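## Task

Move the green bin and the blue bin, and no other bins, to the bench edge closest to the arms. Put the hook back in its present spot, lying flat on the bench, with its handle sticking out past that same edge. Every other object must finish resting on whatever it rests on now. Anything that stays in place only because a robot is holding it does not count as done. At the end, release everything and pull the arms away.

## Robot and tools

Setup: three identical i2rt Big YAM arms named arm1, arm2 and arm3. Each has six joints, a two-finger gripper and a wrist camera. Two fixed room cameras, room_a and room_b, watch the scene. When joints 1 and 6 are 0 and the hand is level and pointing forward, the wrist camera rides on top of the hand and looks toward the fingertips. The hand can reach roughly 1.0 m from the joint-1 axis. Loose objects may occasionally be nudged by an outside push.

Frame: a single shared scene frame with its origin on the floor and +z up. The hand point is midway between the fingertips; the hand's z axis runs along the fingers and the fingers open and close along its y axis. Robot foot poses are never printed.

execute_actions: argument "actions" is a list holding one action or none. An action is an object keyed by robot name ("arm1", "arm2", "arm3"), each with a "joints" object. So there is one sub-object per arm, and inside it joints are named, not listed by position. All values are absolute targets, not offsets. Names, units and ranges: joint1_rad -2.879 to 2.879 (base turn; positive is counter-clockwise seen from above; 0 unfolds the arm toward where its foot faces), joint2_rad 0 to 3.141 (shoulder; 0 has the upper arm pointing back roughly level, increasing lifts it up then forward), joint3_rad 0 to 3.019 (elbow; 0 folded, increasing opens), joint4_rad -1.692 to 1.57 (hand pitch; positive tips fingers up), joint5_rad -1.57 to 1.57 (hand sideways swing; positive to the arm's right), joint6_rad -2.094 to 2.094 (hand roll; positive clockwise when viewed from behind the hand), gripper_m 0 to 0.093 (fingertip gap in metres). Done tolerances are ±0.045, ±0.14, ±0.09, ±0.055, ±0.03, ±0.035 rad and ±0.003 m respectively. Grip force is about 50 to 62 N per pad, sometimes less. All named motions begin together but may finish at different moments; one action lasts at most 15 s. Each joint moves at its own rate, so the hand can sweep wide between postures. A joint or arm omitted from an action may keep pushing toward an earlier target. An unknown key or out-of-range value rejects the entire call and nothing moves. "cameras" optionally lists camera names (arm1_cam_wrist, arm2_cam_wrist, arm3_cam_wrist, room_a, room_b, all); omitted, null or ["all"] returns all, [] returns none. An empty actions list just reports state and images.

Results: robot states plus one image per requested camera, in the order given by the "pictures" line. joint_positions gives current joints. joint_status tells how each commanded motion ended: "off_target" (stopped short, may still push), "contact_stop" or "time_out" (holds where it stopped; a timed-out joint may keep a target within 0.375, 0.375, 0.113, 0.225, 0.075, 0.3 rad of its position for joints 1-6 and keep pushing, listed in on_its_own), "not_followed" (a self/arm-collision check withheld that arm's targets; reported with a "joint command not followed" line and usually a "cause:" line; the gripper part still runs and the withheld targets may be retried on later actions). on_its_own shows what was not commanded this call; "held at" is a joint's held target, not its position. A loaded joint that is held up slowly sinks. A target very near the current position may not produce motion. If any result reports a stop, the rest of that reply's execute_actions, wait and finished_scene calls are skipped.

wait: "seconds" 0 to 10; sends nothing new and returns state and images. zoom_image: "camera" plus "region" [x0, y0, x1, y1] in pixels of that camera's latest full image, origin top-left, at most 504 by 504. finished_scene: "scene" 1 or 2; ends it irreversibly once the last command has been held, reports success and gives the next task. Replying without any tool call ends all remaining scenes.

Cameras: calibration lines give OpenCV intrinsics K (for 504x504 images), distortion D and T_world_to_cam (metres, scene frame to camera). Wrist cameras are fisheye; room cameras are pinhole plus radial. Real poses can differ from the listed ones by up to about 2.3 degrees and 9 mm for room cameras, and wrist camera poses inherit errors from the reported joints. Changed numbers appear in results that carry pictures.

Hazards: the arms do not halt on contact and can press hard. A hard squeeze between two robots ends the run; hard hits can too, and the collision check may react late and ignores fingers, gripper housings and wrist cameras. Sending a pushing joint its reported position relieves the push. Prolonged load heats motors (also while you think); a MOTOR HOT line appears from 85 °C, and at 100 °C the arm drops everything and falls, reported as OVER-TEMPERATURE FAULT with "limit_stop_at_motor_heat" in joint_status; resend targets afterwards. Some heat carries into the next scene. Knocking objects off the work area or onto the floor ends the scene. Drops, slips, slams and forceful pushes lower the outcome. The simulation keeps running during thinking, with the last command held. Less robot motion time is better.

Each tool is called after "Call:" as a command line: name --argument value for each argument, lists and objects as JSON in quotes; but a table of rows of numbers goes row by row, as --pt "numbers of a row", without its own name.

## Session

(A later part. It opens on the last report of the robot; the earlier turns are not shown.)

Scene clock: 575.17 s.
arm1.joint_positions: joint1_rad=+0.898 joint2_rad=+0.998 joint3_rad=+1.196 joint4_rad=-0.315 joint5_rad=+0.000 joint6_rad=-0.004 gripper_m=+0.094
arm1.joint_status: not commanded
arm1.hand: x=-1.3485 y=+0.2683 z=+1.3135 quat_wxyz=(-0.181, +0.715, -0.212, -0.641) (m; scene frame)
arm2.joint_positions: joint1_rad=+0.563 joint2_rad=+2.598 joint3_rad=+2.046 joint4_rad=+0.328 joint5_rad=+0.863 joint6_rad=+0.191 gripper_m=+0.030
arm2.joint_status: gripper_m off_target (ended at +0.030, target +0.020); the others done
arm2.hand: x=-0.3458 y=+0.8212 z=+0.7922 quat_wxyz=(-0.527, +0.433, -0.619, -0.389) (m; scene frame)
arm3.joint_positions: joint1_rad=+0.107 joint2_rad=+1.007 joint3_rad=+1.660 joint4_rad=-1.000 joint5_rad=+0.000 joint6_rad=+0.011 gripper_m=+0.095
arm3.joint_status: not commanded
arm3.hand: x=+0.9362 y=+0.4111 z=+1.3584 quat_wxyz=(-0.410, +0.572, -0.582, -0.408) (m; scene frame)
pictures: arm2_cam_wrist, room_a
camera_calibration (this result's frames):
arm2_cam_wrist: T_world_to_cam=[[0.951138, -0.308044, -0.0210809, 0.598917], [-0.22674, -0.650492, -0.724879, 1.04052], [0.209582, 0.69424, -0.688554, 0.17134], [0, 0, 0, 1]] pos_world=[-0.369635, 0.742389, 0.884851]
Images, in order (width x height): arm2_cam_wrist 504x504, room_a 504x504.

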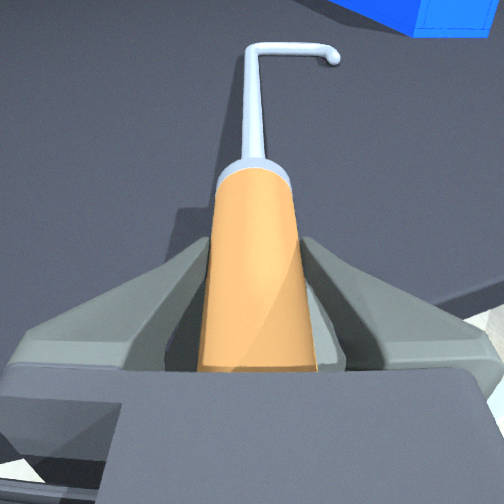

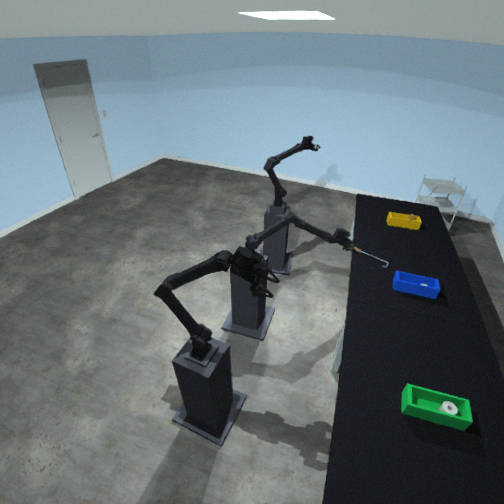

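Call:
execute_actions --actions '[{"arm2":{"joints":{"joint2_rad":2.31}}}]' --cameras '["arm2_cam_wrist"]'

Call:
execute_actions --actions '[{"arm2":{"joints":{"joint1_rad":-0.041,"joint2_rad":2.30,"joint3_rad":1.865,"joint4_rad":0.43,"joint5_rad":-0.162,"joint6_rad":1.571}}}]' --cameras '["arm2_cam_wrist","room_a","room_b"]'

Scene clock: 628.63 s.
arm1.joint_positions: joint1_rad=+0.898 joint2_rad=+0.998 joint3_rad=+1.196 joint4_rad=-0.315 joint5_rad=+0.000 joint6_rad=-0.004 gripper_m=+0.094
arm1.joint_status: not commanded
arm1.hand: x=-1.3485 y=+0.2683 z=+1.3135 quat_wxyz=(-0.181, +0.715, -0.212, -0.641) (m; scene frame)
arm2.joint_positions: joint1_rad=+0.561 joint2_rad=+2.339 joint3_rad=+2.011 joint4_rad=+0.301 joint5_rad=+0.863 joint6_rad=+0.190 gripper_m=+0.030
arm2.joint_status: all done
arm2.hand: x=-0.3394 y=+0.8161 z=+0.9928 quat_wxyz=(-0.530, +0.366, -0.611, -0.460) (m; scene frame)
arm3.joint_positions: joint1_rad=+0.107 joint2_rad=+1.007 joint3_rad=+1.660 joint4_rad=-1.000 joint5_rad=+0.000 joint6_rad=+0.011 gripper_m=+0.095
arm3.joint_status: not commanded
arm3.hand: x=+0.9362 y=+0.4111 z=+1.3584 quat_wxyz=(-0.410, +0.572, -0.582, -0.408) (m; scene frame)
pictures: arm2_cam_wrist
camera_calibration (this result's frames):
arm2_cam_wrist: T_world_to_cam=[[0.940476, -0.294932, -0.168879, 0.727923], [-0.306549, -0.52161, -0.79621, 1.12258], [0.146739, 0.800586, -0.580973, 0.0967356], [0, 0, 0, 1]] pos_world=[-0.354663, 0.722792, 1.07294]
Images, in order (width x height): arm2_cam_wrist 504x504.

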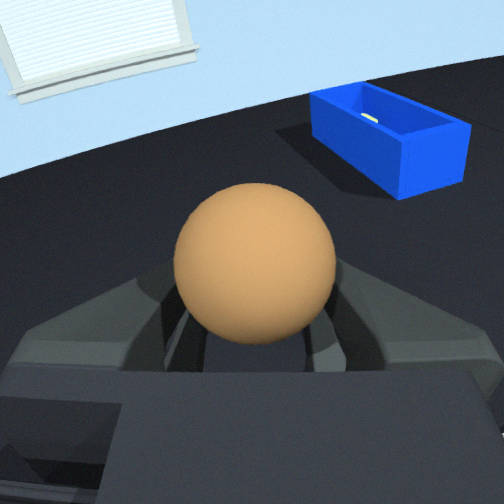

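Scene clock: 631.97 s.
arm1.joint_positions: joint1_rad=+0.898 joint2_rad=+0.998 joint3_rad=+1.196 joint4_rad=-0.315 joint5_rad=+0.000 joint6_rad=-0.004 gripper_m=+0.094
arm1.joint_status: not commanded
arm1.hand: x=-1.3485 y=+0.2683 z=+1.3135 quat_wxyz=(-0.181, +0.715, -0.212, -0.641) (m; scene frame)
arm2.joint_positions: joint1_rad=-0.045 joint2_rad=+2.333 joint3_rad=+1.846 joint4_rad=+0.418 joint5_rad=-0.160 joint6_rad=+1.524 gripper_m=+0.030
arm2.joint_status: joint6_rad time_out (moved +1.334 of +1.381); the others done
arm2.on_its_own: joint6_rad reads +1.524 and still pushes toward +1.571 since a time_out
arm2.hand: x=+0.0332 y=+0.9088 z=+0.9260 quat_wxyz=(+0.024, +0.049, -0.728, -0.684) (m; scene frame)
arm3.joint_positions: joint1_rad=+0.107 joint2_rad=+1.007 joint3_rad=+1.660 joint4_rad=-1.000 joint5_rad=+0.000 joint6_rad=+0.011 gripper_m=+0.095
arm3.joint_status: not commanded
arm3.hand: x=+0.9362 y=+0.4111 z=+1.3584 quat_wxyz=(-0.410, +0.572, -0.582, -0.408) (m; scene frame)
pictures: arm2_cam_wrist, room_a, room_b
camera_calibration (this result's frames):
arm2_cam_wrist: T_world_to_cam=[[0.0425081, -0.0451209, -0.998077, 0.964167], [-0.751344, -0.659907, -0.00216677, 0.637125], [-0.658541, 0.749991, -0.0619528, -0.478911], [0, 0, 0, 1]] pos_world=[0.122333, 0.823126, 0.934023]
Images, in order (width x height): arm2_cam_wrist 504x504, room_a 504x504, room_b 504x504.

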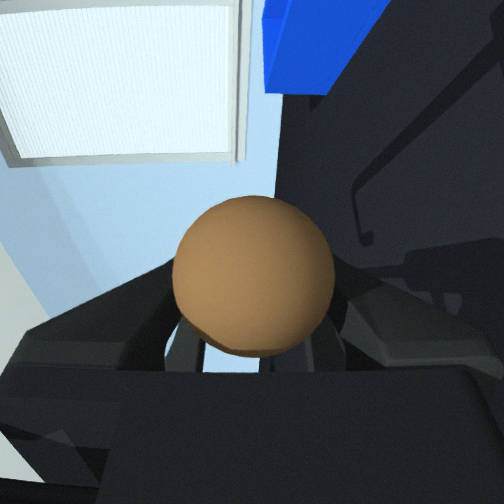

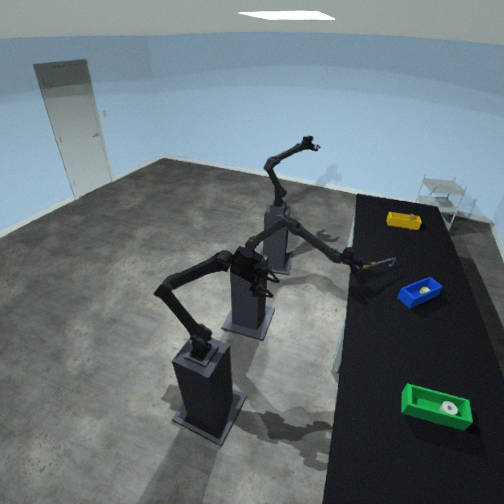

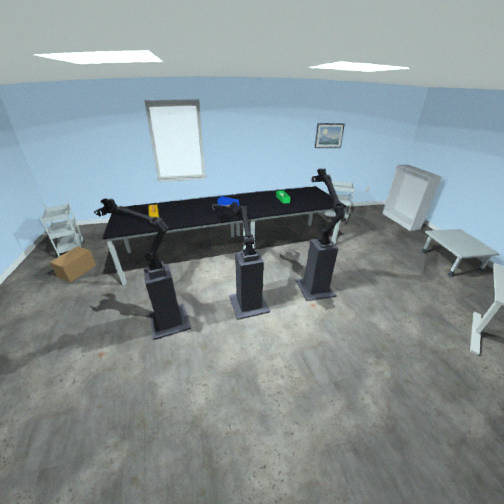

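Call:
zoom_image --camera "room_a" --region '[320, 220, 470, 330]'

Call:
zoom_image --camera "room_b" --region '[180, 175, 300, 255]'

Region (320, 220, 470, 330) of room_a's 504x504 image, scaled by 3.360, with more detail than that image has; it fills the top 370 rows of this view, and the rest is white.

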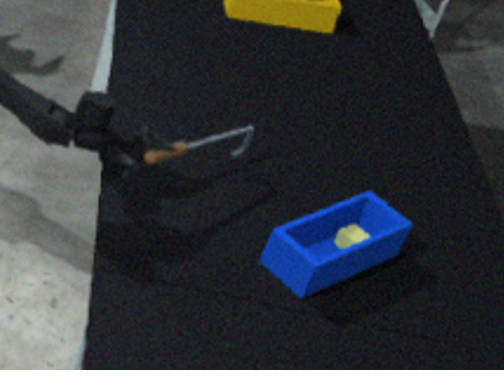

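Region (180, 175, 300, 255) of room_b's 504x504 image, scaled by 4.200, with more detail than that image has.

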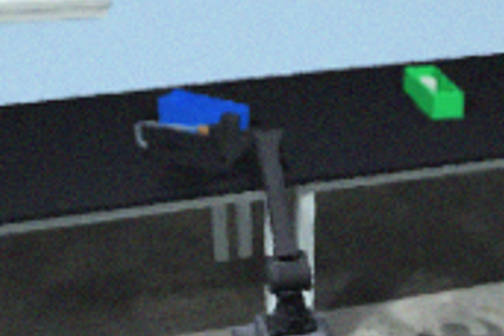

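Call:
execute_actions --actions '[{"arm2":{"joints":{"joint3_rad":2.20,"joint6_rad":1.60}},"arm3":{"joints":{"joint1_rad":0.55,"joint2_rad":1.2,"joint3_rad":1.75,"joint4_rad":-1.05}}}]' --cameras '["arm3_cam_wrist","room_a"]'

Scene clock: 754.27 s.
arm1.joint_positions: joint1_rad=+0.898 joint2_rad=+0.998 joint3_rad=+1.196 joint4_rad=-0.315 joint5_rad=+0.000 joint6_rad=-0.004 gripper_m=+0.094
arm1.joint_status: not commanded
arm1.hand: x=-1.3485 y=+0.2683 z=+1.3135 quat_wxyz=(-0.181, +0.715, -0.212, -0.641) (m; scene frame)
arm2.joint_positions: joint1_rad=-0.045 joint2_rad=+2.332 joint3_rad=+2.111 joint4_rad=+0.409 joint5_rad=-0.162 joint6_rad=+1.557 gripper_m=+0.030
arm2.joint_status: joint6_rad time_out (moved +0.033 of +0.076); the others done
arm2.on_its_own: joint6_rad reads +1.557 and still pushes toward +1.600 since a time_out
arm2.hand: x=+0.0352 y=+0.9394 z=+1.0839 quat_wxyz=(+0.025, +0.047, -0.635, -0.770) (m; scene frame)
arm3.joint_positions: joint1_rad=+0.553 joint2_rad=+1.205 joint3_rad=+1.712 joint4_rad=-1.048 joint5_rad=+0.000 joint6_rad=+0.010 gripper_m=+0.095
arm3.joint_status: all done
arm3.hand: x=+0.7235 y=+0.4483 z=+1.2906 quat_wxyz=(-0.267, +0.731, -0.469, -0.418) (m; scene frame)
pictures: arm3_cam_wrist, room_a
camera_calibration (this result's frames):
arm3_cam_wrist: T_world_to_cam=[[0.907954, 0.418964, 0.00943946, -0.858358], [0.387452, -0.830654, -0.399867, 0.616775], [-0.159689, 0.366718, -0.916524, 1.25685], [0, 0, 0, 1]] pos_world=[0.741083, 0.411038, 1.40666]
Images, in order (width x height): arm3_cam_wrist 504x504, room_a 504x504.

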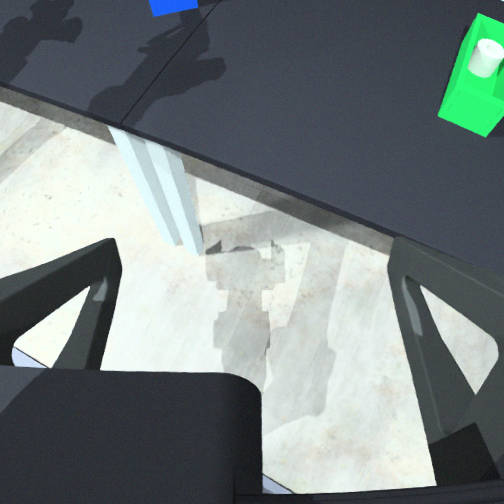

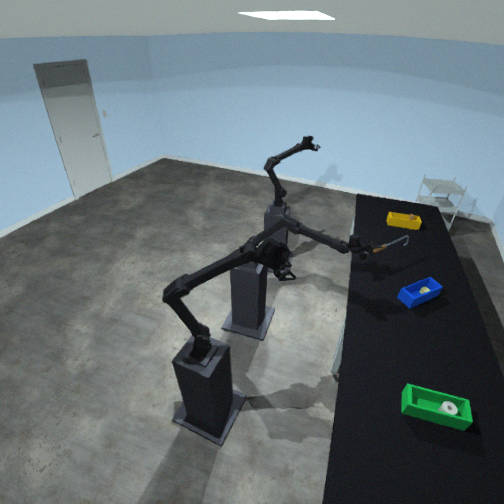

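Call:
execute_actions --actions '[{"arm2":{"joints":{"joint1_rad":-0.124,"joint2_rad":2.39,"joint4_rad":0.26,"joint5_rad":0.44,"joint6_rad":1.557}},"arm3":{"joints":{"joint4_rad":-0.6}}}]' --cameras '["arm2_cam_wrist","arm3_cam_wrist","room_a","room_b"]'

Scene clock: 771.80 s.
arm1.joint_positions: joint1_rad=+0.898 joint2_rad=+0.998 joint3_rad=+1.196 joint4_rad=-0.315 joint5_rad=+0.000 joint6_rad=-0.004 gripper_m=+0.094
arm1.joint_status: not commanded
arm1.hand: x=-1.3485 y=+0.2683 z=+1.3135 quat_wxyz=(-0.181, +0.715, -0.212, -0.641) (m; scene frame)
arm2.joint_positions: joint1_rad=-0.126 joint2_rad=+2.453 joint3_rad=+2.116 joint4_rad=+0.237 joint5_rad=+0.439 joint6_rad=+1.531 gripper_m=+0.030
arm2.joint_status: all done
arm2.hand: x=+0.2113 y=+0.9225 z=+0.9327 quat_wxyz=(-0.218, -0.184, -0.715, -0.639) (m; scene frame)
arm3.joint_positions: joint1_rad=+0.553 joint2_rad=+1.205 joint3_rad=+1.712 joint4_rad=-0.617 joint5_rad=+0.000 joint6_rad=+0.010 gripper_m=+0.095
arm3.joint_status: all done
arm3.hand: x=+0.7090 y=+0.4777 z=+1.3904 quat_wxyz=(-0.360, +0.625, -0.400, -0.566) (m; scene frame)
pictures: arm2_cam_wrist, arm3_cam_wrist, room_a, room_b
camera_calibration (this result's frames):
arm2_cam_wrist: T_world_to_cam=[[0.0284629, -0.107899, -0.993754, 1.02075], [-0.998806, -0.0425507, -0.0239875, 0.283153], [-0.0396968, 0.993251, -0.108981, -0.682765], [0, 0, 0, 1]] pos_world=[0.226658, 0.800343, 0.946755]
arm3_cam_wrist: T_world_to_cam=[[0.908165, 0.418544, 0.00756351, -0.855766], [0.283847, -0.602416, -0.746007, 1.13246], [-0.30768, 0.679644, -0.665896, 0.942189], [0, 0, 0, 1]] pos_world=[0.745624, 0.400036, 1.4787]
Images, in order (width x height): arm2_cam_wrist 504x504, arm3_cam_wrist 504x504, room_a 504x504, room_b 504x504.

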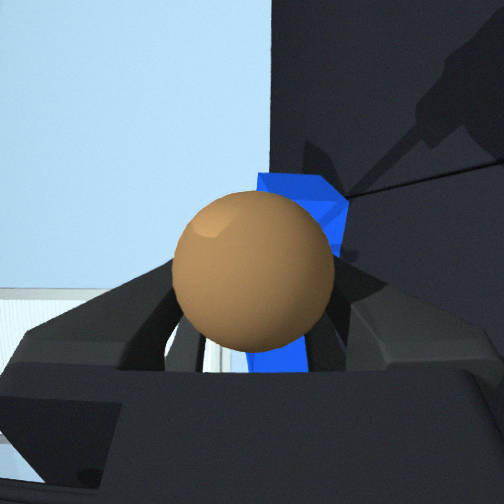

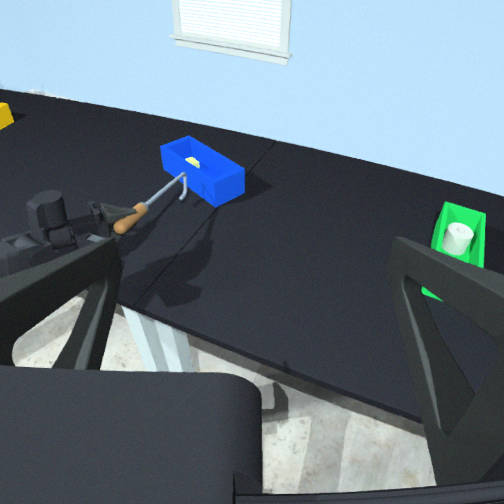

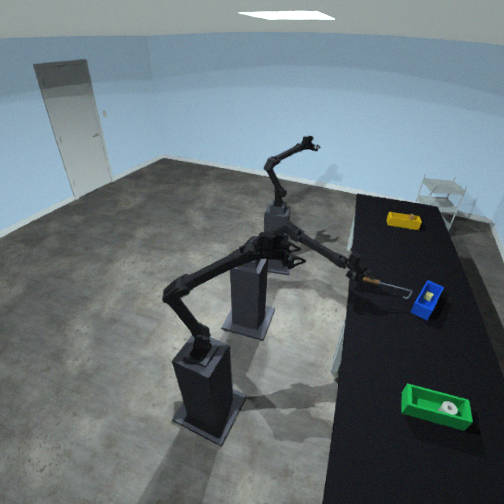

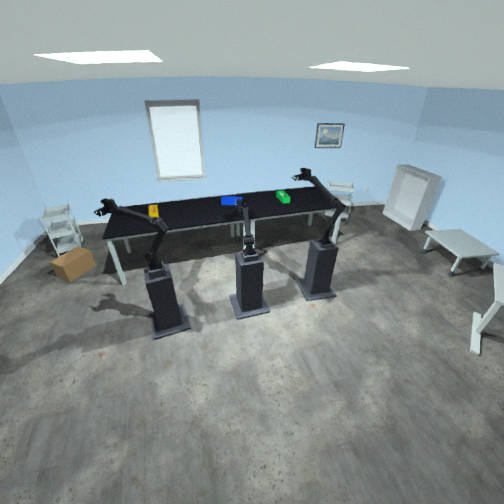

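Call:
zoom_image --camera "room_a" --region '[330, 240, 470, 340]'

Call:
zoom_image --camera "arm3_cam_wrist" --region '[80, 110, 280, 260]'

Region (330, 240, 470, 340) of room_a's 504x504 image, scaled by 3.600, with more detail than that image has; it fills the top 360 rows of this view, and the rest is white.

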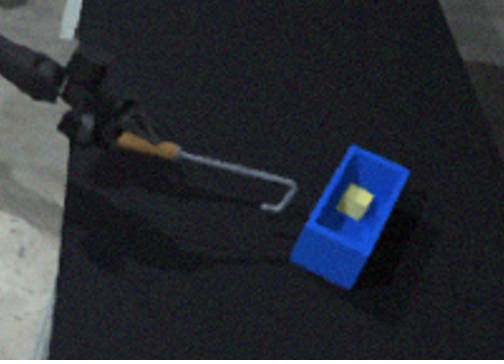

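Region (80, 110, 280, 260) of arm3_cam_wrist's 504x504 image, scaled by 2.520, with more detail than that image has; it fills the top 378 rows of this view, and the rest is white.

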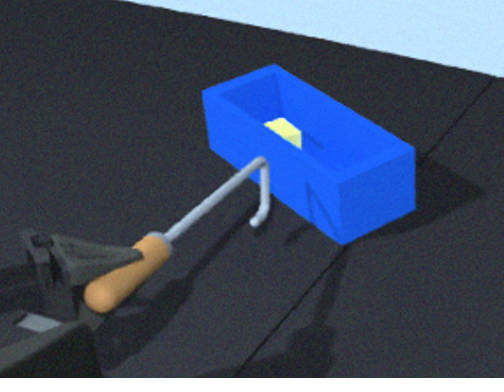

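Call:
execute_actions --actions '[{"arm2":{"joints":{"joint2_rad":1.6,"joint5_rad":0.0,"joint6_rad":1.531}}}]' --cameras '["room_a"]'

Call:
execute_actions --actions '[{"arm2":{"joints":{"joint1_rad":-0.15,"joint3_rad":1.78,"joint4_rad":-0.95,"joint5_rad":0.0,"joint6_rad":1.575}}}]' --cameras '["arm2_cam_wrist","arm3_cam_wrist","room_a","room_b"]'

Scene clock: 894.43 s.
arm1.joint_positions: joint1_rad=+0.898 joint2_rad=+0.998 joint3_rad=+1.196 joint4_rad=-0.315 joint5_rad=+0.000 joint6_rad=-0.004 gripper_m=+0.094
arm1.joint_status: not commanded
arm1.hand: x=-1.3485 y=+0.2683 z=+1.3135 quat_wxyz=(-0.181, +0.715, -0.212, -0.641) (m; scene frame)
arm2.joint_positions: joint1_rad=-0.124 joint2_rad=+1.626 joint3_rad=+2.152 joint4_rad=+0.234 joint5_rad=-0.004 joint6_rad=+1.507 gripper_m=+0.030
arm2.joint_status: all done
arm2.hand: x=+0.0948 y=+0.6067 z=+1.6288 quat_wxyz=(-0.091, -0.015, -0.393, -0.915) (m; scene frame)
arm3.joint_positions: joint1_rad=+0.553 joint2_rad=+1.205 joint3_rad=+1.712 joint4_rad=-0.617 joint5_rad=+0.000 joint6_rad=+0.010 gripper_m=+0.095
arm3.joint_status: not commanded
arm3.hand: x=+0.7090 y=+0.4777 z=+1.3904 quat_wxyz=(-0.360, +0.625, -0.400, -0.566) (m; scene frame)
pictures: room_a
Images, in order (width x height): room_a 504x504.

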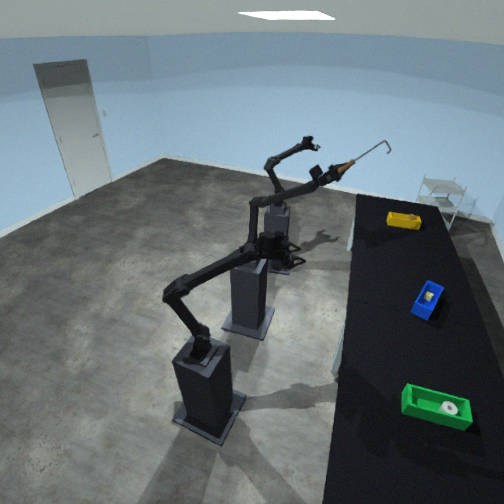

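Scene clock: 896.23 s.
arm1.joint_positions: joint1_rad=+0.898 joint2_rad=+0.998 joint3_rad=+1.196 joint4_rad=-0.315 joint5_rad=+0.000 joint6_rad=-0.004 gripper_m=+0.094
arm1.joint_status: not commanded
arm1.hand: x=-1.3485 y=+0.2683 z=+1.3135 quat_wxyz=(-0.181, +0.715, -0.212, -0.641) (m; scene frame)
arm2.joint_positions: joint1_rad=-0.147 joint2_rad=+1.635 joint3_rad=+1.726 joint4_rad=-0.951 joint5_rad=+0.005 joint6_rad=+1.541 gripper_m=+0.030
arm2.joint_status: all done
arm2.hand: x=+0.1138 y=+0.6408 z=+1.1156 quat_wxyz=(-0.033, -0.063, -0.935, -0.348) (m; scene frame)
arm3.joint_positions: joint1_rad=+0.553 joint2_rad=+1.205 joint3_rad=+1.712 joint4_rad=-0.617 joint5_rad=+0.000 joint6_rad=+0.010 gripper_m=+0.095
arm3.joint_status: not commanded
arm3.hand: x=+0.7090 y=+0.4777 z=+1.3904 quat_wxyz=(-0.360, +0.625, -0.400, -0.566) (m; scene frame)
pictures: arm2_cam_wrist, arm3_cam_wrist, room_a, room_b
camera_calibration (this result's frames):
arm2_cam_wrist: T_world_to_cam=[[-0.087613, -0.741255, -0.665481, 1.22771], [-0.869901, -0.268581, 0.413688, -0.179895], [-0.485383, 0.615147, -0.621287, 0.477594], [0, 0, 0, 1]] pos_world=[0.182889, 0.567941, 1.18816]
arm3_cam_wrist: T_world_to_cam=[[0.908165, 0.418544, 0.00756351, -0.855766], [0.283847, -0.602416, -0.746007, 1.13246], [-0.30768, 0.679644, -0.665896, 0.942189], [0, 0, 0, 1]] pos_world=[0.745624, 0.400036, 1.4787]
Images, in order (width x height): arm2_cam_wrist 504x504, arm3_cam_wrist 504x504, room_a 504x504, room_b 504x504.

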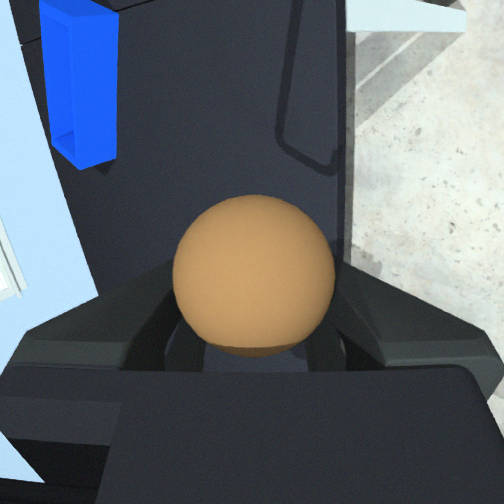

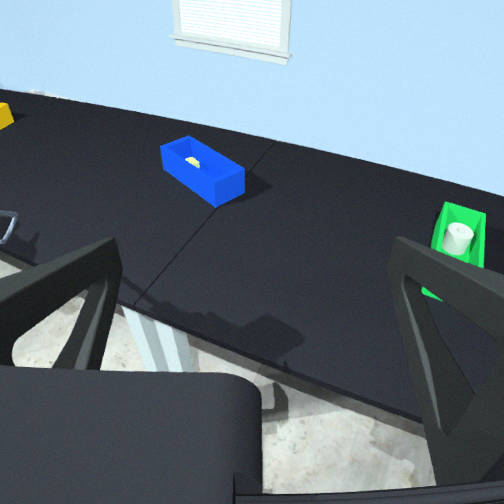

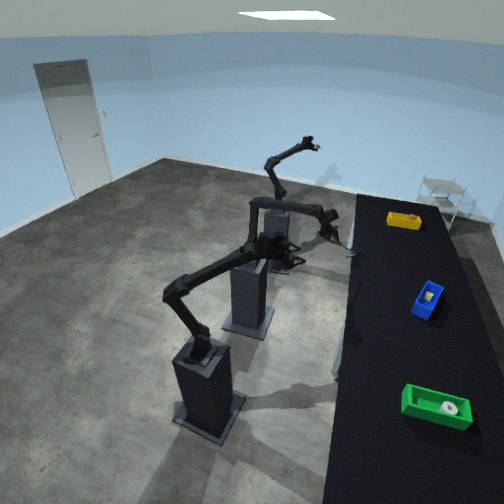

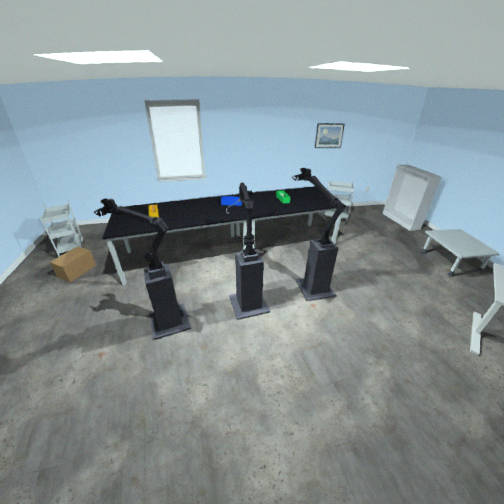

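Call:
execute_actions --actions '[{"arm2":{"joints":{"joint1_rad":0.0,"joint4_rad":0.45,"joint5_rad":0.0,"joint6_rad":0.0}}}]' --cameras '["room_a"]'

Call:
execute_actions --actions '[{"arm2":{"joints":{"joint2_rad":1.85,"joint3_rad":1.39,"joint4_rad":0.52}}}]' --cameras '["arm2_cam_wrist","arm3_cam_wrist","room_a","room_b"]'

Scene clock: 952.57 s.
arm1.joint_positions: joint1_rad=+0.898 joint2_rad=+0.998 joint3_rad=+1.196 joint4_rad=-0.315 joint5_rad=+0.000 joint6_rad=-0.004 gripper_m=+0.094
arm1.joint_status: not commanded
arm1.hand: x=-1.3485 y=+0.2683 z=+1.3135 quat_wxyz=(-0.181, +0.715, -0.212, -0.641) (m; scene frame)
arm2.joint_positions: joint1_rad=-0.003 joint2_rad=+1.635 joint3_rad=+1.726 joint4_rad=+0.388 joint5_rad=+0.001 joint6_rad=+0.016 gripper_m=+0.030
arm2.joint_status: joint4_rad time_out (moved +1.339 of +1.401); the others done
arm2.on_its_own: joint4_rad reads +0.388 and still pushes toward +0.450 since a time_out
arm2.hand: x=+0.0212 y=+0.7062 z=+1.4159 quat_wxyz=(-0.605, +0.358, -0.373, -0.606) (m; scene frame)
arm3.joint_positions: joint1_rad=+0.553 joint2_rad=+1.205 joint3_rad=+1.712 joint4_rad=-0.617 joint5_rad=+0.000 joint6_rad=+0.010 gripper_m=+0.095
arm3.joint_status: not commanded
arm3.hand: x=+0.7090 y=+0.4777 z=+1.3904 quat_wxyz=(-0.360, +0.625, -0.400, -0.566) (m; scene frame)
pictures: room_a
Images, in order (width x height): room_a 504x504.

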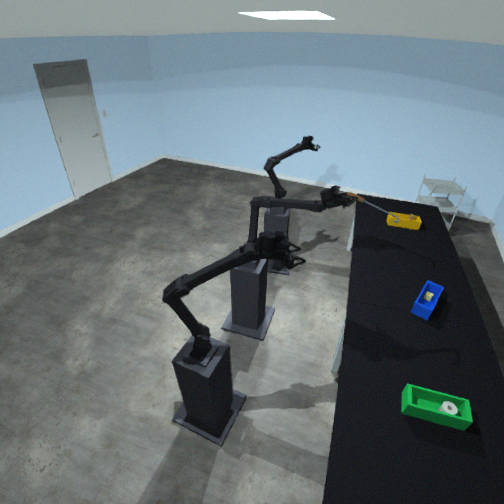

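not run: a stop came earlier in this reply.

Call:
execute_actions --actions '[{"arm2":{"joints":{"joint2_rad":1.86,"joint3_rad":1.385}}}]' --cameras '["arm2_cam_wrist","arm3_cam_wrist","room_a"]'

Scene clock: 988.50 s.
arm1.joint_positions: joint1_rad=+0.898 joint2_rad=+0.998 joint3_rad=+1.196 joint4_rad=-0.315 joint5_rad=+0.000 joint6_rad=-0.004 gripper_m=+0.094
arm1.joint_status: not commanded
arm1.hand: x=-1.3485 y=+0.2683 z=+1.3135 quat_wxyz=(-0.181, +0.715, -0.212, -0.641) (m; scene frame)
arm2.joint_positions: joint1_rad=-0.002 joint2_rad=+1.890 joint3_rad=+1.336 joint4_rad=+0.429 joint5_rad=-0.001 joint6_rad=+0.010 gripper_m=+0.030
arm2.joint_status: all done
arm2.hand: x=+0.0194 y=+0.7691 z=+1.0005 quat_wxyz=(-0.468, +0.522, -0.537, -0.469) (m; scene frame)
arm3.joint_positions: joint1_rad=+0.553 joint2_rad=+1.205 joint3_rad=+1.712 joint4_rad=-0.617 joint5_rad=+0.000 joint6_rad=+0.010 gripper_m=+0.095
arm3.joint_status: not commanded
arm3.hand: x=+0.7090 y=+0.4777 z=+1.3904 quat_wxyz=(-0.360, +0.625, -0.400, -0.566) (m; scene frame)
pictures: arm2_cam_wrist, arm3_cam_wrist, room_a
camera_calibration (this result's frames):
arm2_cam_wrist: T_world_to_cam=[[0.99995, -0.000161033, -0.0100446, -0.00889009], [-0.00753196, -0.673644, -0.739018, 1.2681], [-0.00664744, 0.739056, -0.673611, 0.229164], [0, 0, 0, 1]] pos_world=[0.0199643, 0.684881, 1.09143]
arm3_cam_wrist: T_world_to_cam=[[0.908165, 0.418544, 0.00756351, -0.855766], [0.283847, -0.602416, -0.746007, 1.13246], [-0.30768, 0.679644, -0.665896, 0.942189], [0, 0, 0, 1]] pos_world=[0.745624, 0.400036, 1.4787]
Images, in order (width x height): arm2_cam_wrist 504x504, arm3_cam_wrist 504x504, room_a 504x504.

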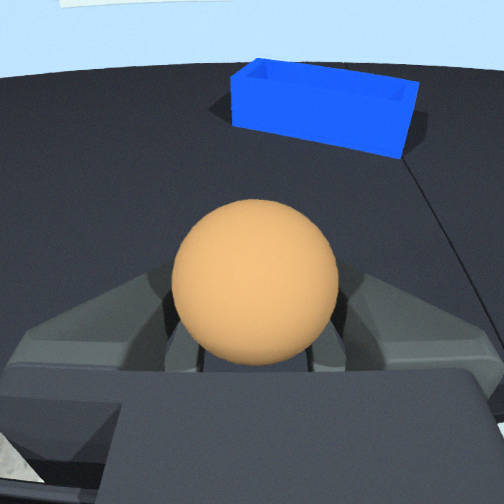

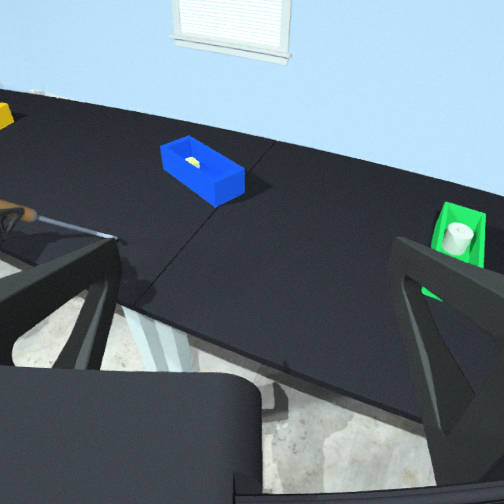

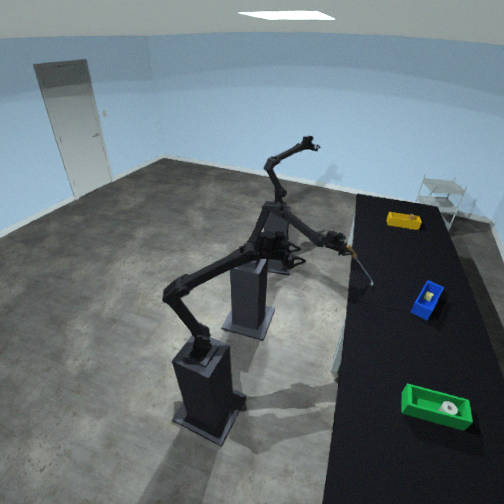

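Call:
zoom_image --camera "arm2_cam_wrist" --region '[200, 40, 450, 180]'

Call:
zoom_image --camera "room_a" --region '[300, 210, 460, 330]'

Region (200, 40, 450, 180) of arm2_cam_wrist's 504x504 image, scaled by 2.016, with more detail than that image has; it fills the top 282 rows of this view, and the rest is white.

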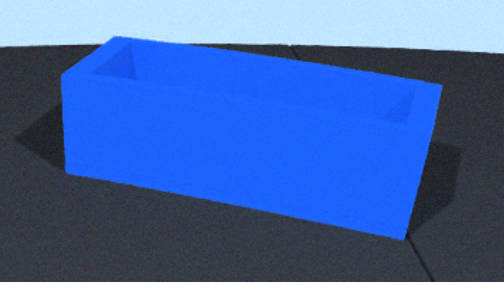

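Region (300, 210, 460, 330) of room_a's 504x504 image, scaled by 3.150, with more detail than that image has; it fills the top 378 rows of this view, and the rest is white.

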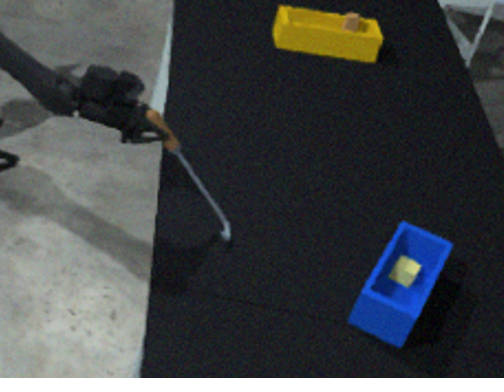

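Call:
execute_actions --actions '[{"arm2":{"joints":{"joint2_rad":2.13,"joint3_rad":1.40,"joint4_rad":0.72}}}]' --cameras '["arm2_cam_wrist","room_a"]'

Scene clock: 1061.97 s.
arm1.joint_positions: joint1_rad=+0.898 joint2_rad=+0.998 joint3_rad=+1.196 joint4_rad=-0.315 joint5_rad=+0.000 joint6_rad=-0.004 gripper_m=+0.094
arm1.joint_status: not commanded
arm1.hand: x=-1.3485 y=+0.2683 z=+1.3135 quat_wxyz=(-0.181, +0.715, -0.212, -0.641) (m; scene frame)
arm2.joint_positions: joint1_rad=-0.002 joint2_rad=+2.132 joint3_rad=+1.350 joint4_rad=+0.720 joint5_rad=-0.001 joint6_rad=+0.008 gripper_m=+0.030
arm2.joint_status: all done
arm2.hand: x=+0.0193 y=+0.7929 z=+0.8938 quat_wxyz=(-0.485, +0.508, -0.521, -0.485) (m; scene frame)
arm3.joint_positions: joint1_rad=+0.553 joint2_rad=+1.205 joint3_rad=+1.712 joint4_rad=-0.617 joint5_rad=+0.000 joint6_rad=+0.010 gripper_m=+0.095
arm3.joint_status: not commanded
arm3.hand: x=+0.7090 y=+0.4777 z=+1.3904 quat_wxyz=(-0.360, +0.625, -0.400, -0.566) (m; scene frame)
pictures: arm2_cam_wrist, room_a
camera_calibration (this result's frames):
arm2_cam_wrist: T_world_to_cam=[[0.999969, 0.00022411, -0.00791732, -0.0120572], [-0.00603487, -0.625841, -0.779927, 1.20392], [-0.00512977, 0.77995, -0.62582, 0.0644956], [0, 0, 0, 1]] pos_world=[0.0196531, 0.703163, 0.979238]
Images, in order (width x height): arm2_cam_wrist 504x504, room_a 504x504.

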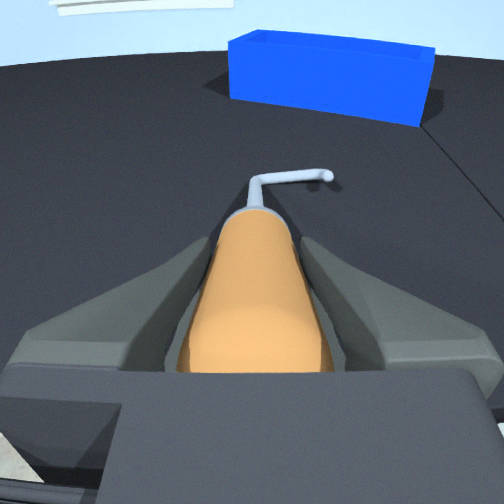

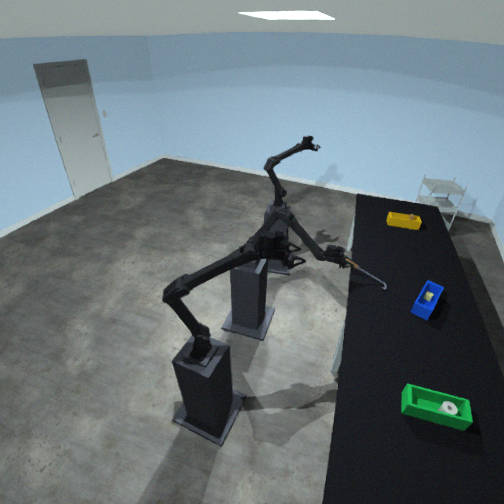

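Call:
execute_actions --actions '[{"arm2":{"joints":{"joint2_rad":2.318,"joint4_rad":0.885}}}]' --cameras '["arm2_cam_wrist","room_a"]'

Scene clock: 1073.43 s.
arm1.joint_positions: joint1_rad=+0.898 joint2_rad=+0.998 joint3_rad=+1.196 joint4_rad=-0.315 joint5_rad=+0.000 joint6_rad=-0.004 gripper_m=+0.094
arm1.joint_status: not commanded
arm1.hand: x=-1.3485 y=+0.2683 z=+1.3135 quat_wxyz=(-0.181, +0.715, -0.212, -0.641) (m; scene frame)
arm2.joint_positions: joint1_rad=-0.002 joint2_rad=+2.265 joint3_rad=+1.391 joint4_rad=+0.920 joint5_rad=-0.001 joint6_rad=+0.008 gripper_m=+0.030
arm2.joint_status: all done
arm2.hand: x=+0.0193 y=+0.8029 z=+0.8600 quat_wxyz=(-0.513, +0.481, -0.494, -0.512) (m; scene frame)
arm3.joint_positions: joint1_rad=+0.553 joint2_rad=+1.205 joint3_rad=+1.712 joint4_rad=-0.617 joint5_rad=+0.000 joint6_rad=+0.010 gripper_m=+0.095
arm3.joint_status: not commanded
arm3.hand: x=+0.7090 y=+0.4777 z=+1.3904 quat_wxyz=(-0.360, +0.625, -0.400, -0.566) (m; scene frame)
pictures: arm2_cam_wrist, room_a
camera_calibration (this result's frames):
arm2_cam_wrist: T_world_to_cam=[[0.999983, 0.000480973, -0.0058004, -0.0143574], [-0.00463127, -0.537854, -0.843025, 1.16738], [-0.00352524, 0.843038, -0.537843, -0.0907599], [0, 0, 0, 1]] pos_world=[0.0194437, 0.704403, 0.935236]
Images, in order (width x height): arm2_cam_wrist 504x504, room_a 504x504.

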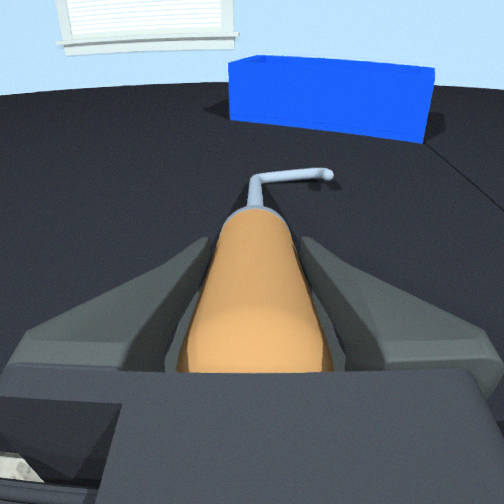

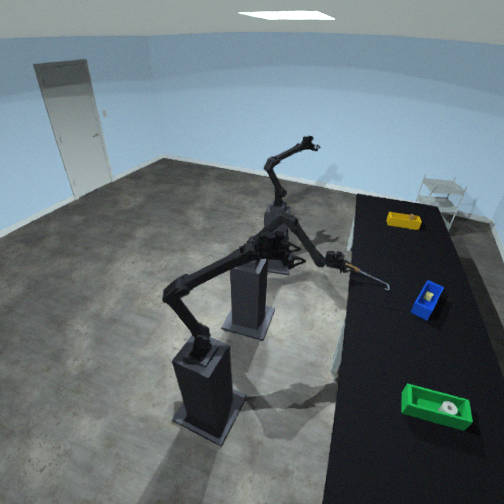

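Call:
execute_actions --actions '[{"arm2":{"joints":{"joint2_rad":2.50,"joint3_rad":1.51,"joint4_rad":1.36}}}]' --cameras '["arm2_cam_wrist","room_a","room_b"]'

Scene clock: 1104.13 s.
arm1.joint_positions: joint1_rad=+0.898 joint2_rad=+0.998 joint3_rad=+1.196 joint4_rad=-0.315 joint5_rad=+0.000 joint6_rad=-0.004 gripper_m=+0.094
arm1.joint_status: not commanded
arm1.hand: x=-1.3485 y=+0.2683 z=+1.3135 quat_wxyz=(-0.181, +0.715, -0.212, -0.641) (m; scene frame)
arm2.joint_positions: joint1_rad=-0.002 joint2_rad=+2.517 joint3_rad=+1.498 joint4_rad=+1.320 joint5_rad=-0.001 joint6_rad=+0.008 gripper_m=+0.030
arm2.joint_status: all done
arm2.hand: x=+0.0190 y=+0.7998 z=+0.8084 quat_wxyz=(-0.571, +0.412, -0.424, -0.569) (m; scene frame)
arm3.joint_positions: joint1_rad=+0.553 joint2_rad=+1.205 joint3_rad=+1.712 joint4_rad=-0.617 joint5_rad=+0.000 joint6_rad=+0.010 gripper_m=+0.095
arm3.joint_status: not commanded
arm3.hand: x=+0.7090 y=+0.4777 z=+1.3904 quat_wxyz=(-0.360, +0.625, -0.400, -0.566) (m; scene frame)
pictures: arm2_cam_wrist, room_a, room_b
camera_calibration (this result's frames):
arm2_cam_wrist: T_world_to_cam=[[0.999999, 0.00028403, -0.00168126, -0.0175474], [-0.00151264, -0.307279, -0.951618, 1.02555], [-0.000786903, 0.951619, -0.307278, -0.389212], [0, 0, 0, 1]] pos_world=[0.0187924, 0.685517, 0.856307]
Images, in order (width x height): arm2_cam_wrist 504x504, room_a 504x504, room_b 504x504.

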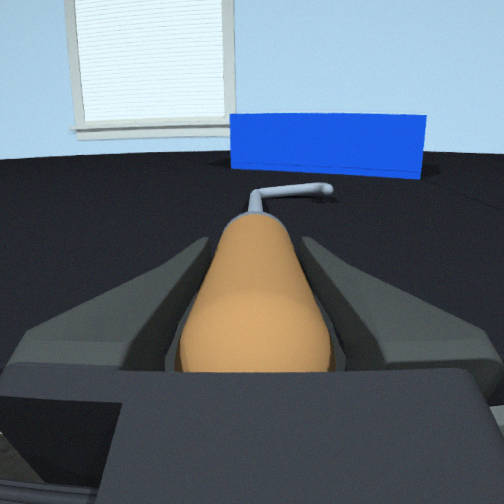

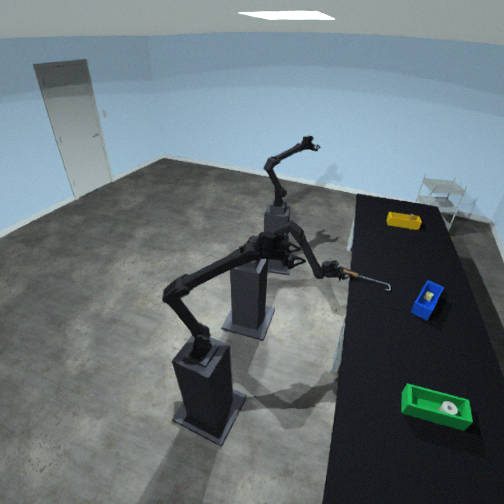

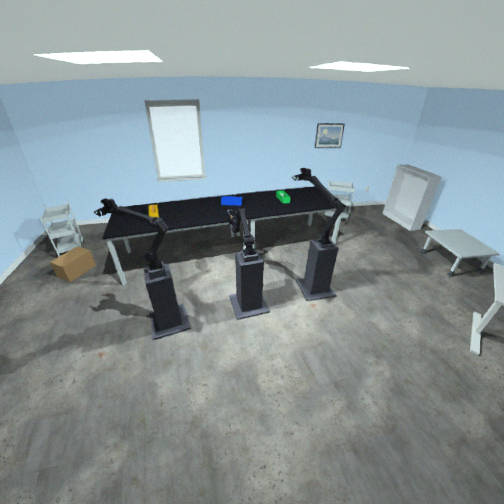

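Call:
execute_actions --actions '[{"arm2":{"joints":{"joint2_rad":2.545}}}]' --cameras '[]'

Call:
execute_actions --actions '[{"arm2":{"joints":{"gripper_m":0.07}}}]' --cameras '["arm2_cam_wrist","room_a"]'

Scene clock: 1120.67 s.
arm1.joint_positions: joint1_rad=+0.898 joint2_rad=+0.998 joint3_rad=+1.196 joint4_rad=-0.315 joint5_rad=+0.000 joint6_rad=-0.004 gripper_m=+0.094
arm1.joint_status: not commanded
arm1.hand: x=-1.3485 y=+0.2683 z=+1.3135 quat_wxyz=(-0.181, +0.715, -0.212, -0.641) (m; scene frame)
arm2.joint_positions: joint1_rad=-0.002 joint2_rad=+2.532 joint3_rad=+1.498 joint4_rad=+1.338 joint5_rad=-0.001 joint6_rad=+0.008 gripper_m=+0.030
arm2.joint_status: all done
arm2.hand: x=+0.0189 y=+0.7971 z=+0.8008 quat_wxyz=(-0.572, +0.412, -0.423, -0.570) (m; scene frame)
arm3.joint_positions: joint1_rad=+0.553 joint2_rad=+1.205 joint3_rad=+1.712 joint4_rad=-0.617 joint5_rad=+0.000 joint6_rad=+0.010 gripper_m=+0.095
arm3.joint_status: not commanded
arm3.hand: x=+0.7090 y=+0.4777 z=+1.3904 quat_wxyz=(-0.360, +0.625, -0.400, -0.566) (m; scene frame)
pictures: none
No camera images: the call's "cameras" was empty. Leave "cameras" out to get every camera's image.

Scene clock: 1121.27 s.
arm1.joint_positions: joint1_rad=+0.898 joint2_rad=+0.998 joint3_rad=+1.196 joint4_rad=-0.315 joint5_rad=+0.000 joint6_rad=-0.004 gripper_m=+0.094
arm1.joint_status: not commanded
arm1.hand: x=-1.3485 y=+0.2683 z=+1.3135 quat_wxyz=(-0.181, +0.715, -0.212, -0.641) (m; scene frame)
arm2.joint_positions: joint1_rad=-0.002 joint2_rad=+2.532 joint3_rad=+1.498 joint4_rad=+1.338 joint5_rad=-0.001 joint6_rad=+0.008 gripper_m=+0.070
arm2.joint_status: all done
arm2.hand: x=+0.0189 y=+0.7971 z=+0.8008 quat_wxyz=(-0.572, +0.412, -0.423, -0.570) (m; scene frame)
arm3.joint_positions: joint1_rad=+0.553 joint2_rad=+1.205 joint3_rad=+1.712 joint4_rad=-0.617 joint5_rad=+0.000 joint6_rad=+0.010 gripper_m=+0.095
arm3.joint_status: not commanded
arm3.hand: x=+0.7090 y=+0.4777 z=+1.3904 quat_wxyz=(-0.360, +0.625, -0.400, -0.566) (m; scene frame)
pictures: arm2_cam_wrist, room_a
camera_calibration (this result's frames):
arm2_cam_wrist: T_world_to_cam=[[0.999999, 0.000275332, -0.00163266, -0.0175151], [-0.00147139, -0.304374, -0.952552, 1.0159], [-0.000759206, 0.952553, -0.304373, -0.392072], [0, 0, 0, 1]] pos_world=[0.0187122, 0.682688, 0.848334]
Images, in order (width x height): arm2_cam_wrist 504x504, room_a 504x504.

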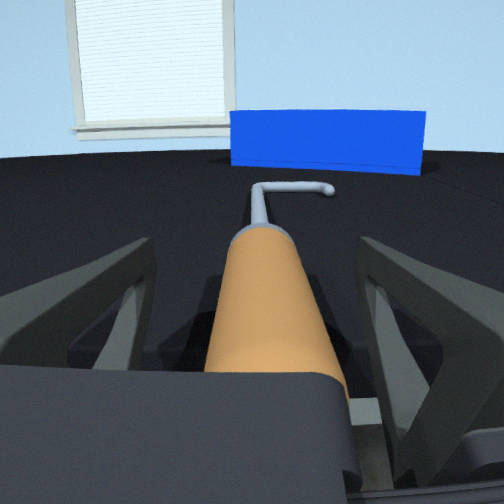

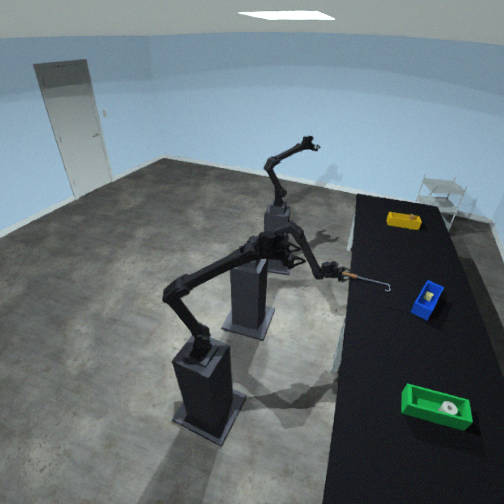

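Call:
execute_actions --actions '[{"arm2":{"joints":{"joint2_rad":2.07,"joint3_rad":1.06,"joint4_rad":0.87,"gripper_m":0.08}}}]' --cameras '["arm2_cam_wrist","room_a"]'

Scene clock: 1178.00 s.
arm1.joint_positions: joint1_rad=+0.898 joint2_rad=+0.998 joint3_rad=+1.196 joint4_rad=-0.315 joint5_rad=+0.000 joint6_rad=-0.004 gripper_m=+0.094
arm1.joint_status: not commanded
arm1.hand: x=-1.3485 y=+0.2683 z=+1.3135 quat_wxyz=(-0.181, +0.715, -0.212, -0.641) (m; scene frame)
arm2.joint_positions: joint1_rad=-0.002 joint2_rad=+2.056 joint3_rad=+1.068 joint4_rad=+0.887 joint5_rad=-0.001 joint6_rad=+0.008 gripper_m=+0.080
arm2.joint_status: all done
arm2.hand: x=+0.0178 y=+0.7092 z=+0.8534 quat_wxyz=(-0.475, +0.517, -0.531, -0.475) (m; scene frame)
arm3.joint_positions: joint1_rad=+0.553 joint2_rad=+1.205 joint3_rad=+1.712 joint4_rad=-0.617 joint5_rad=+0.000 joint6_rad=+0.010 gripper_m=+0.095
arm3.joint_status: not commanded
arm3.hand: x=+0.7090 y=+0.4777 z=+1.3904 quat_wxyz=(-0.360, +0.625, -0.400, -0.566) (m; scene frame)
pictures: arm2_cam_wrist, room_a
camera_calibration (this result's frames):
arm2_cam_wrist: T_world_to_cam=[[0.999967, 0.000118158, -0.00814648, -0.0105951], [-0.0060753, -0.65542, -0.75524, 1.11988], [-0.00542861, 0.755264, -0.655398, 0.147264], [0, 0, 0, 1]] pos_world=[0.0181978, 0.622773, 0.942211]
Images, in order (width x height): arm2_cam_wrist 504x504, room_a 504x504.

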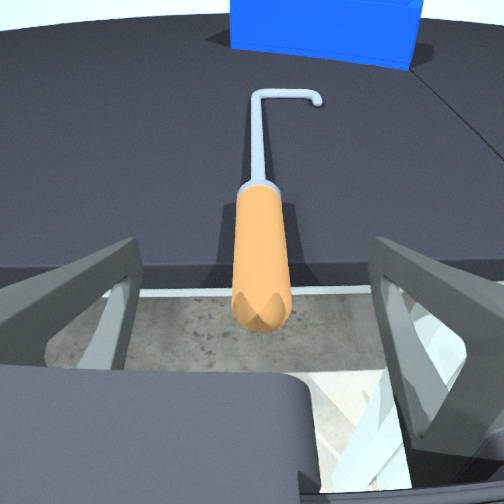

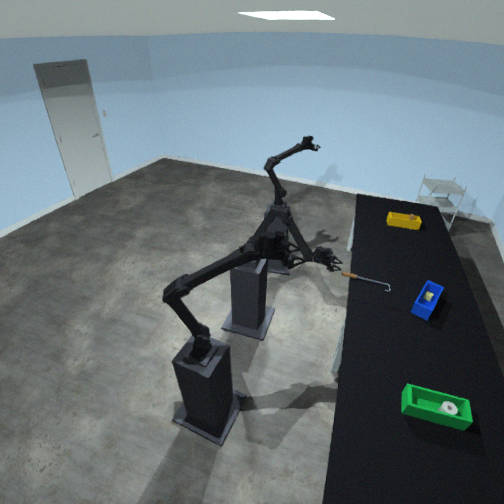

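Call:
execute_actions --actions '[{"arm2":{"joints":{"joint2_rad":2.37,"joint3_rad":1.40,"joint4_rad":1.035}}}]' --cameras '["arm2_cam_wrist","room_a"]'

Scene clock: 1204.83 s.
arm1.joint_positions: joint1_rad=+0.898 joint2_rad=+0.998 joint3_rad=+1.196 joint4_rad=-0.315 joint5_rad=+0.000 joint6_rad=-0.004 gripper_m=+0.094
arm1.joint_status: not commanded
arm1.hand: x=-1.3485 y=+0.2683 z=+1.3135 quat_wxyz=(-0.181, +0.715, -0.212, -0.641) (m; scene frame)
arm2.joint_positions: joint1_rad=-0.002 joint2_rad=+2.375 joint3_rad=+1.357 joint4_rad=+1.008 joint5_rad=-0.001 joint6_rad=+0.008 gripper_m=+0.080
arm2.joint_status: all done
arm2.hand: x=+0.0186 y=+0.7840 z=+0.7804 quat_wxyz=(-0.499, +0.495, -0.508, -0.498) (m; scene frame)
arm3.joint_positions: joint1_rad=+0.553 joint2_rad=+1.205 joint3_rad=+1.712 joint4_rad=-0.617 joint5_rad=+0.000 joint6_rad=+0.010 gripper_m=+0.095
arm3.joint_status: not commanded
arm3.hand: x=+0.7090 y=+0.4777 z=+1.3904 quat_wxyz=(-0.360, +0.625, -0.400, -0.566) (m; scene frame)
pictures: arm2_cam_wrist, room_a
camera_calibration (this result's frames):
arm2_cam_wrist: T_world_to_cam=[[0.999978, 0.000383993, -0.00669612, -0.0133811], [-0.00521165, -0.583944, -0.811778, 1.10188], [-0.00422187, 0.811794, -0.583928, -0.0572102], [0, 0, 0, 1]] pos_world=[0.0188819, 0.689886, 0.860988]
Images, in order (width x height): arm2_cam_wrist 504x504, room_a 504x504.

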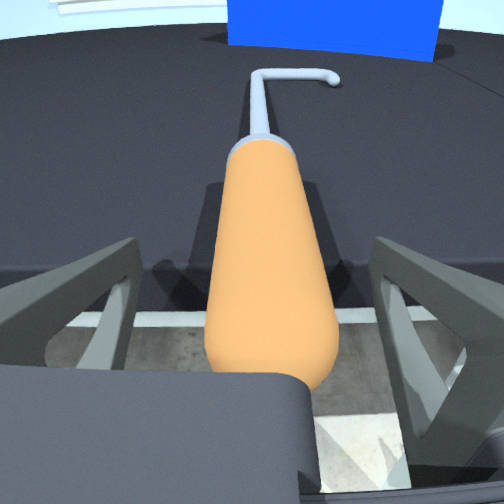

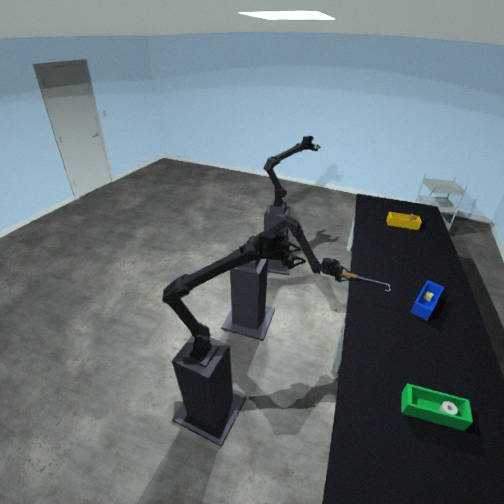

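Call:
execute_actions --actions '[{"arm2":{"joints":{"gripper_m":0.015}}}]' --cameras '["arm2_cam_wrist"]'

Scene clock: 1220.57 s.
arm1.joint_positions: joint1_rad=+0.898 joint2_rad=+0.998 joint3_rad=+1.196 joint4_rad=-0.315 joint5_rad=+0.000 joint6_rad=-0.004 gripper_m=+0.094
arm1.joint_status: not commanded
arm1.hand: x=-1.3485 y=+0.2683 z=+1.3135 quat_wxyz=(-0.181, +0.715, -0.212, -0.641) (m; scene frame)
arm2.joint_positions: joint1_rad=-0.002 joint2_rad=+2.375 joint3_rad=+1.357 joint4_rad=+1.009 joint5_rad=+0.000 joint6_rad=+0.008 gripper_m=+0.030
arm2.joint_status: gripper_m off_target (ended at +0.030, target +0.015)
arm2.hand: x=+0.0189 y=+0.7840 z=+0.7806 quat_wxyz=(-0.499, +0.494, -0.508, -0.498) (m; scene frame)
arm3.joint_positions: joint1_rad=+0.553 joint2_rad=+1.205 joint3_rad=+1.712 joint4_rad=-0.617 joint5_rad=+0.000 joint6_rad=+0.010 gripper_m=+0.095
arm3.joint_status: not commanded
arm3.hand: x=+0.7090 y=+0.4777 z=+1.3904 quat_wxyz=(-0.360, +0.625, -0.400, -0.566) (m; scene frame)
pictures: arm2_cam_wrist
camera_calibration (this result's frames):
arm2_cam_wrist: T_world_to_cam=[[0.99998, -0.00113805, -0.00629378, -0.0127637], [-0.00577589, -0.583326, -0.812218, 1.1019], [-0.00274698, 0.812237, -0.583321, -0.0579478], [0, 0, 0, 1]] pos_world=[0.0189688, 0.689823, 0.861104]
Images, in order (width x height): arm2_cam_wrist 504x504.

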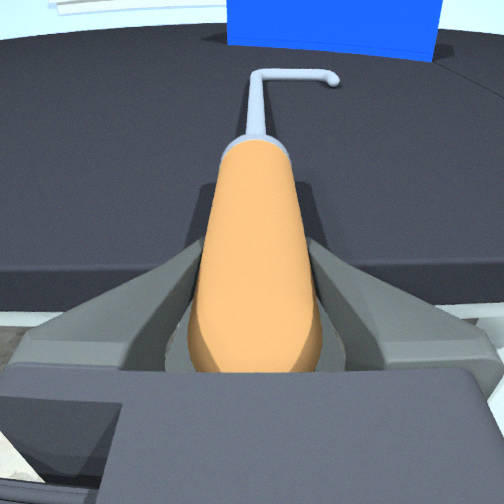

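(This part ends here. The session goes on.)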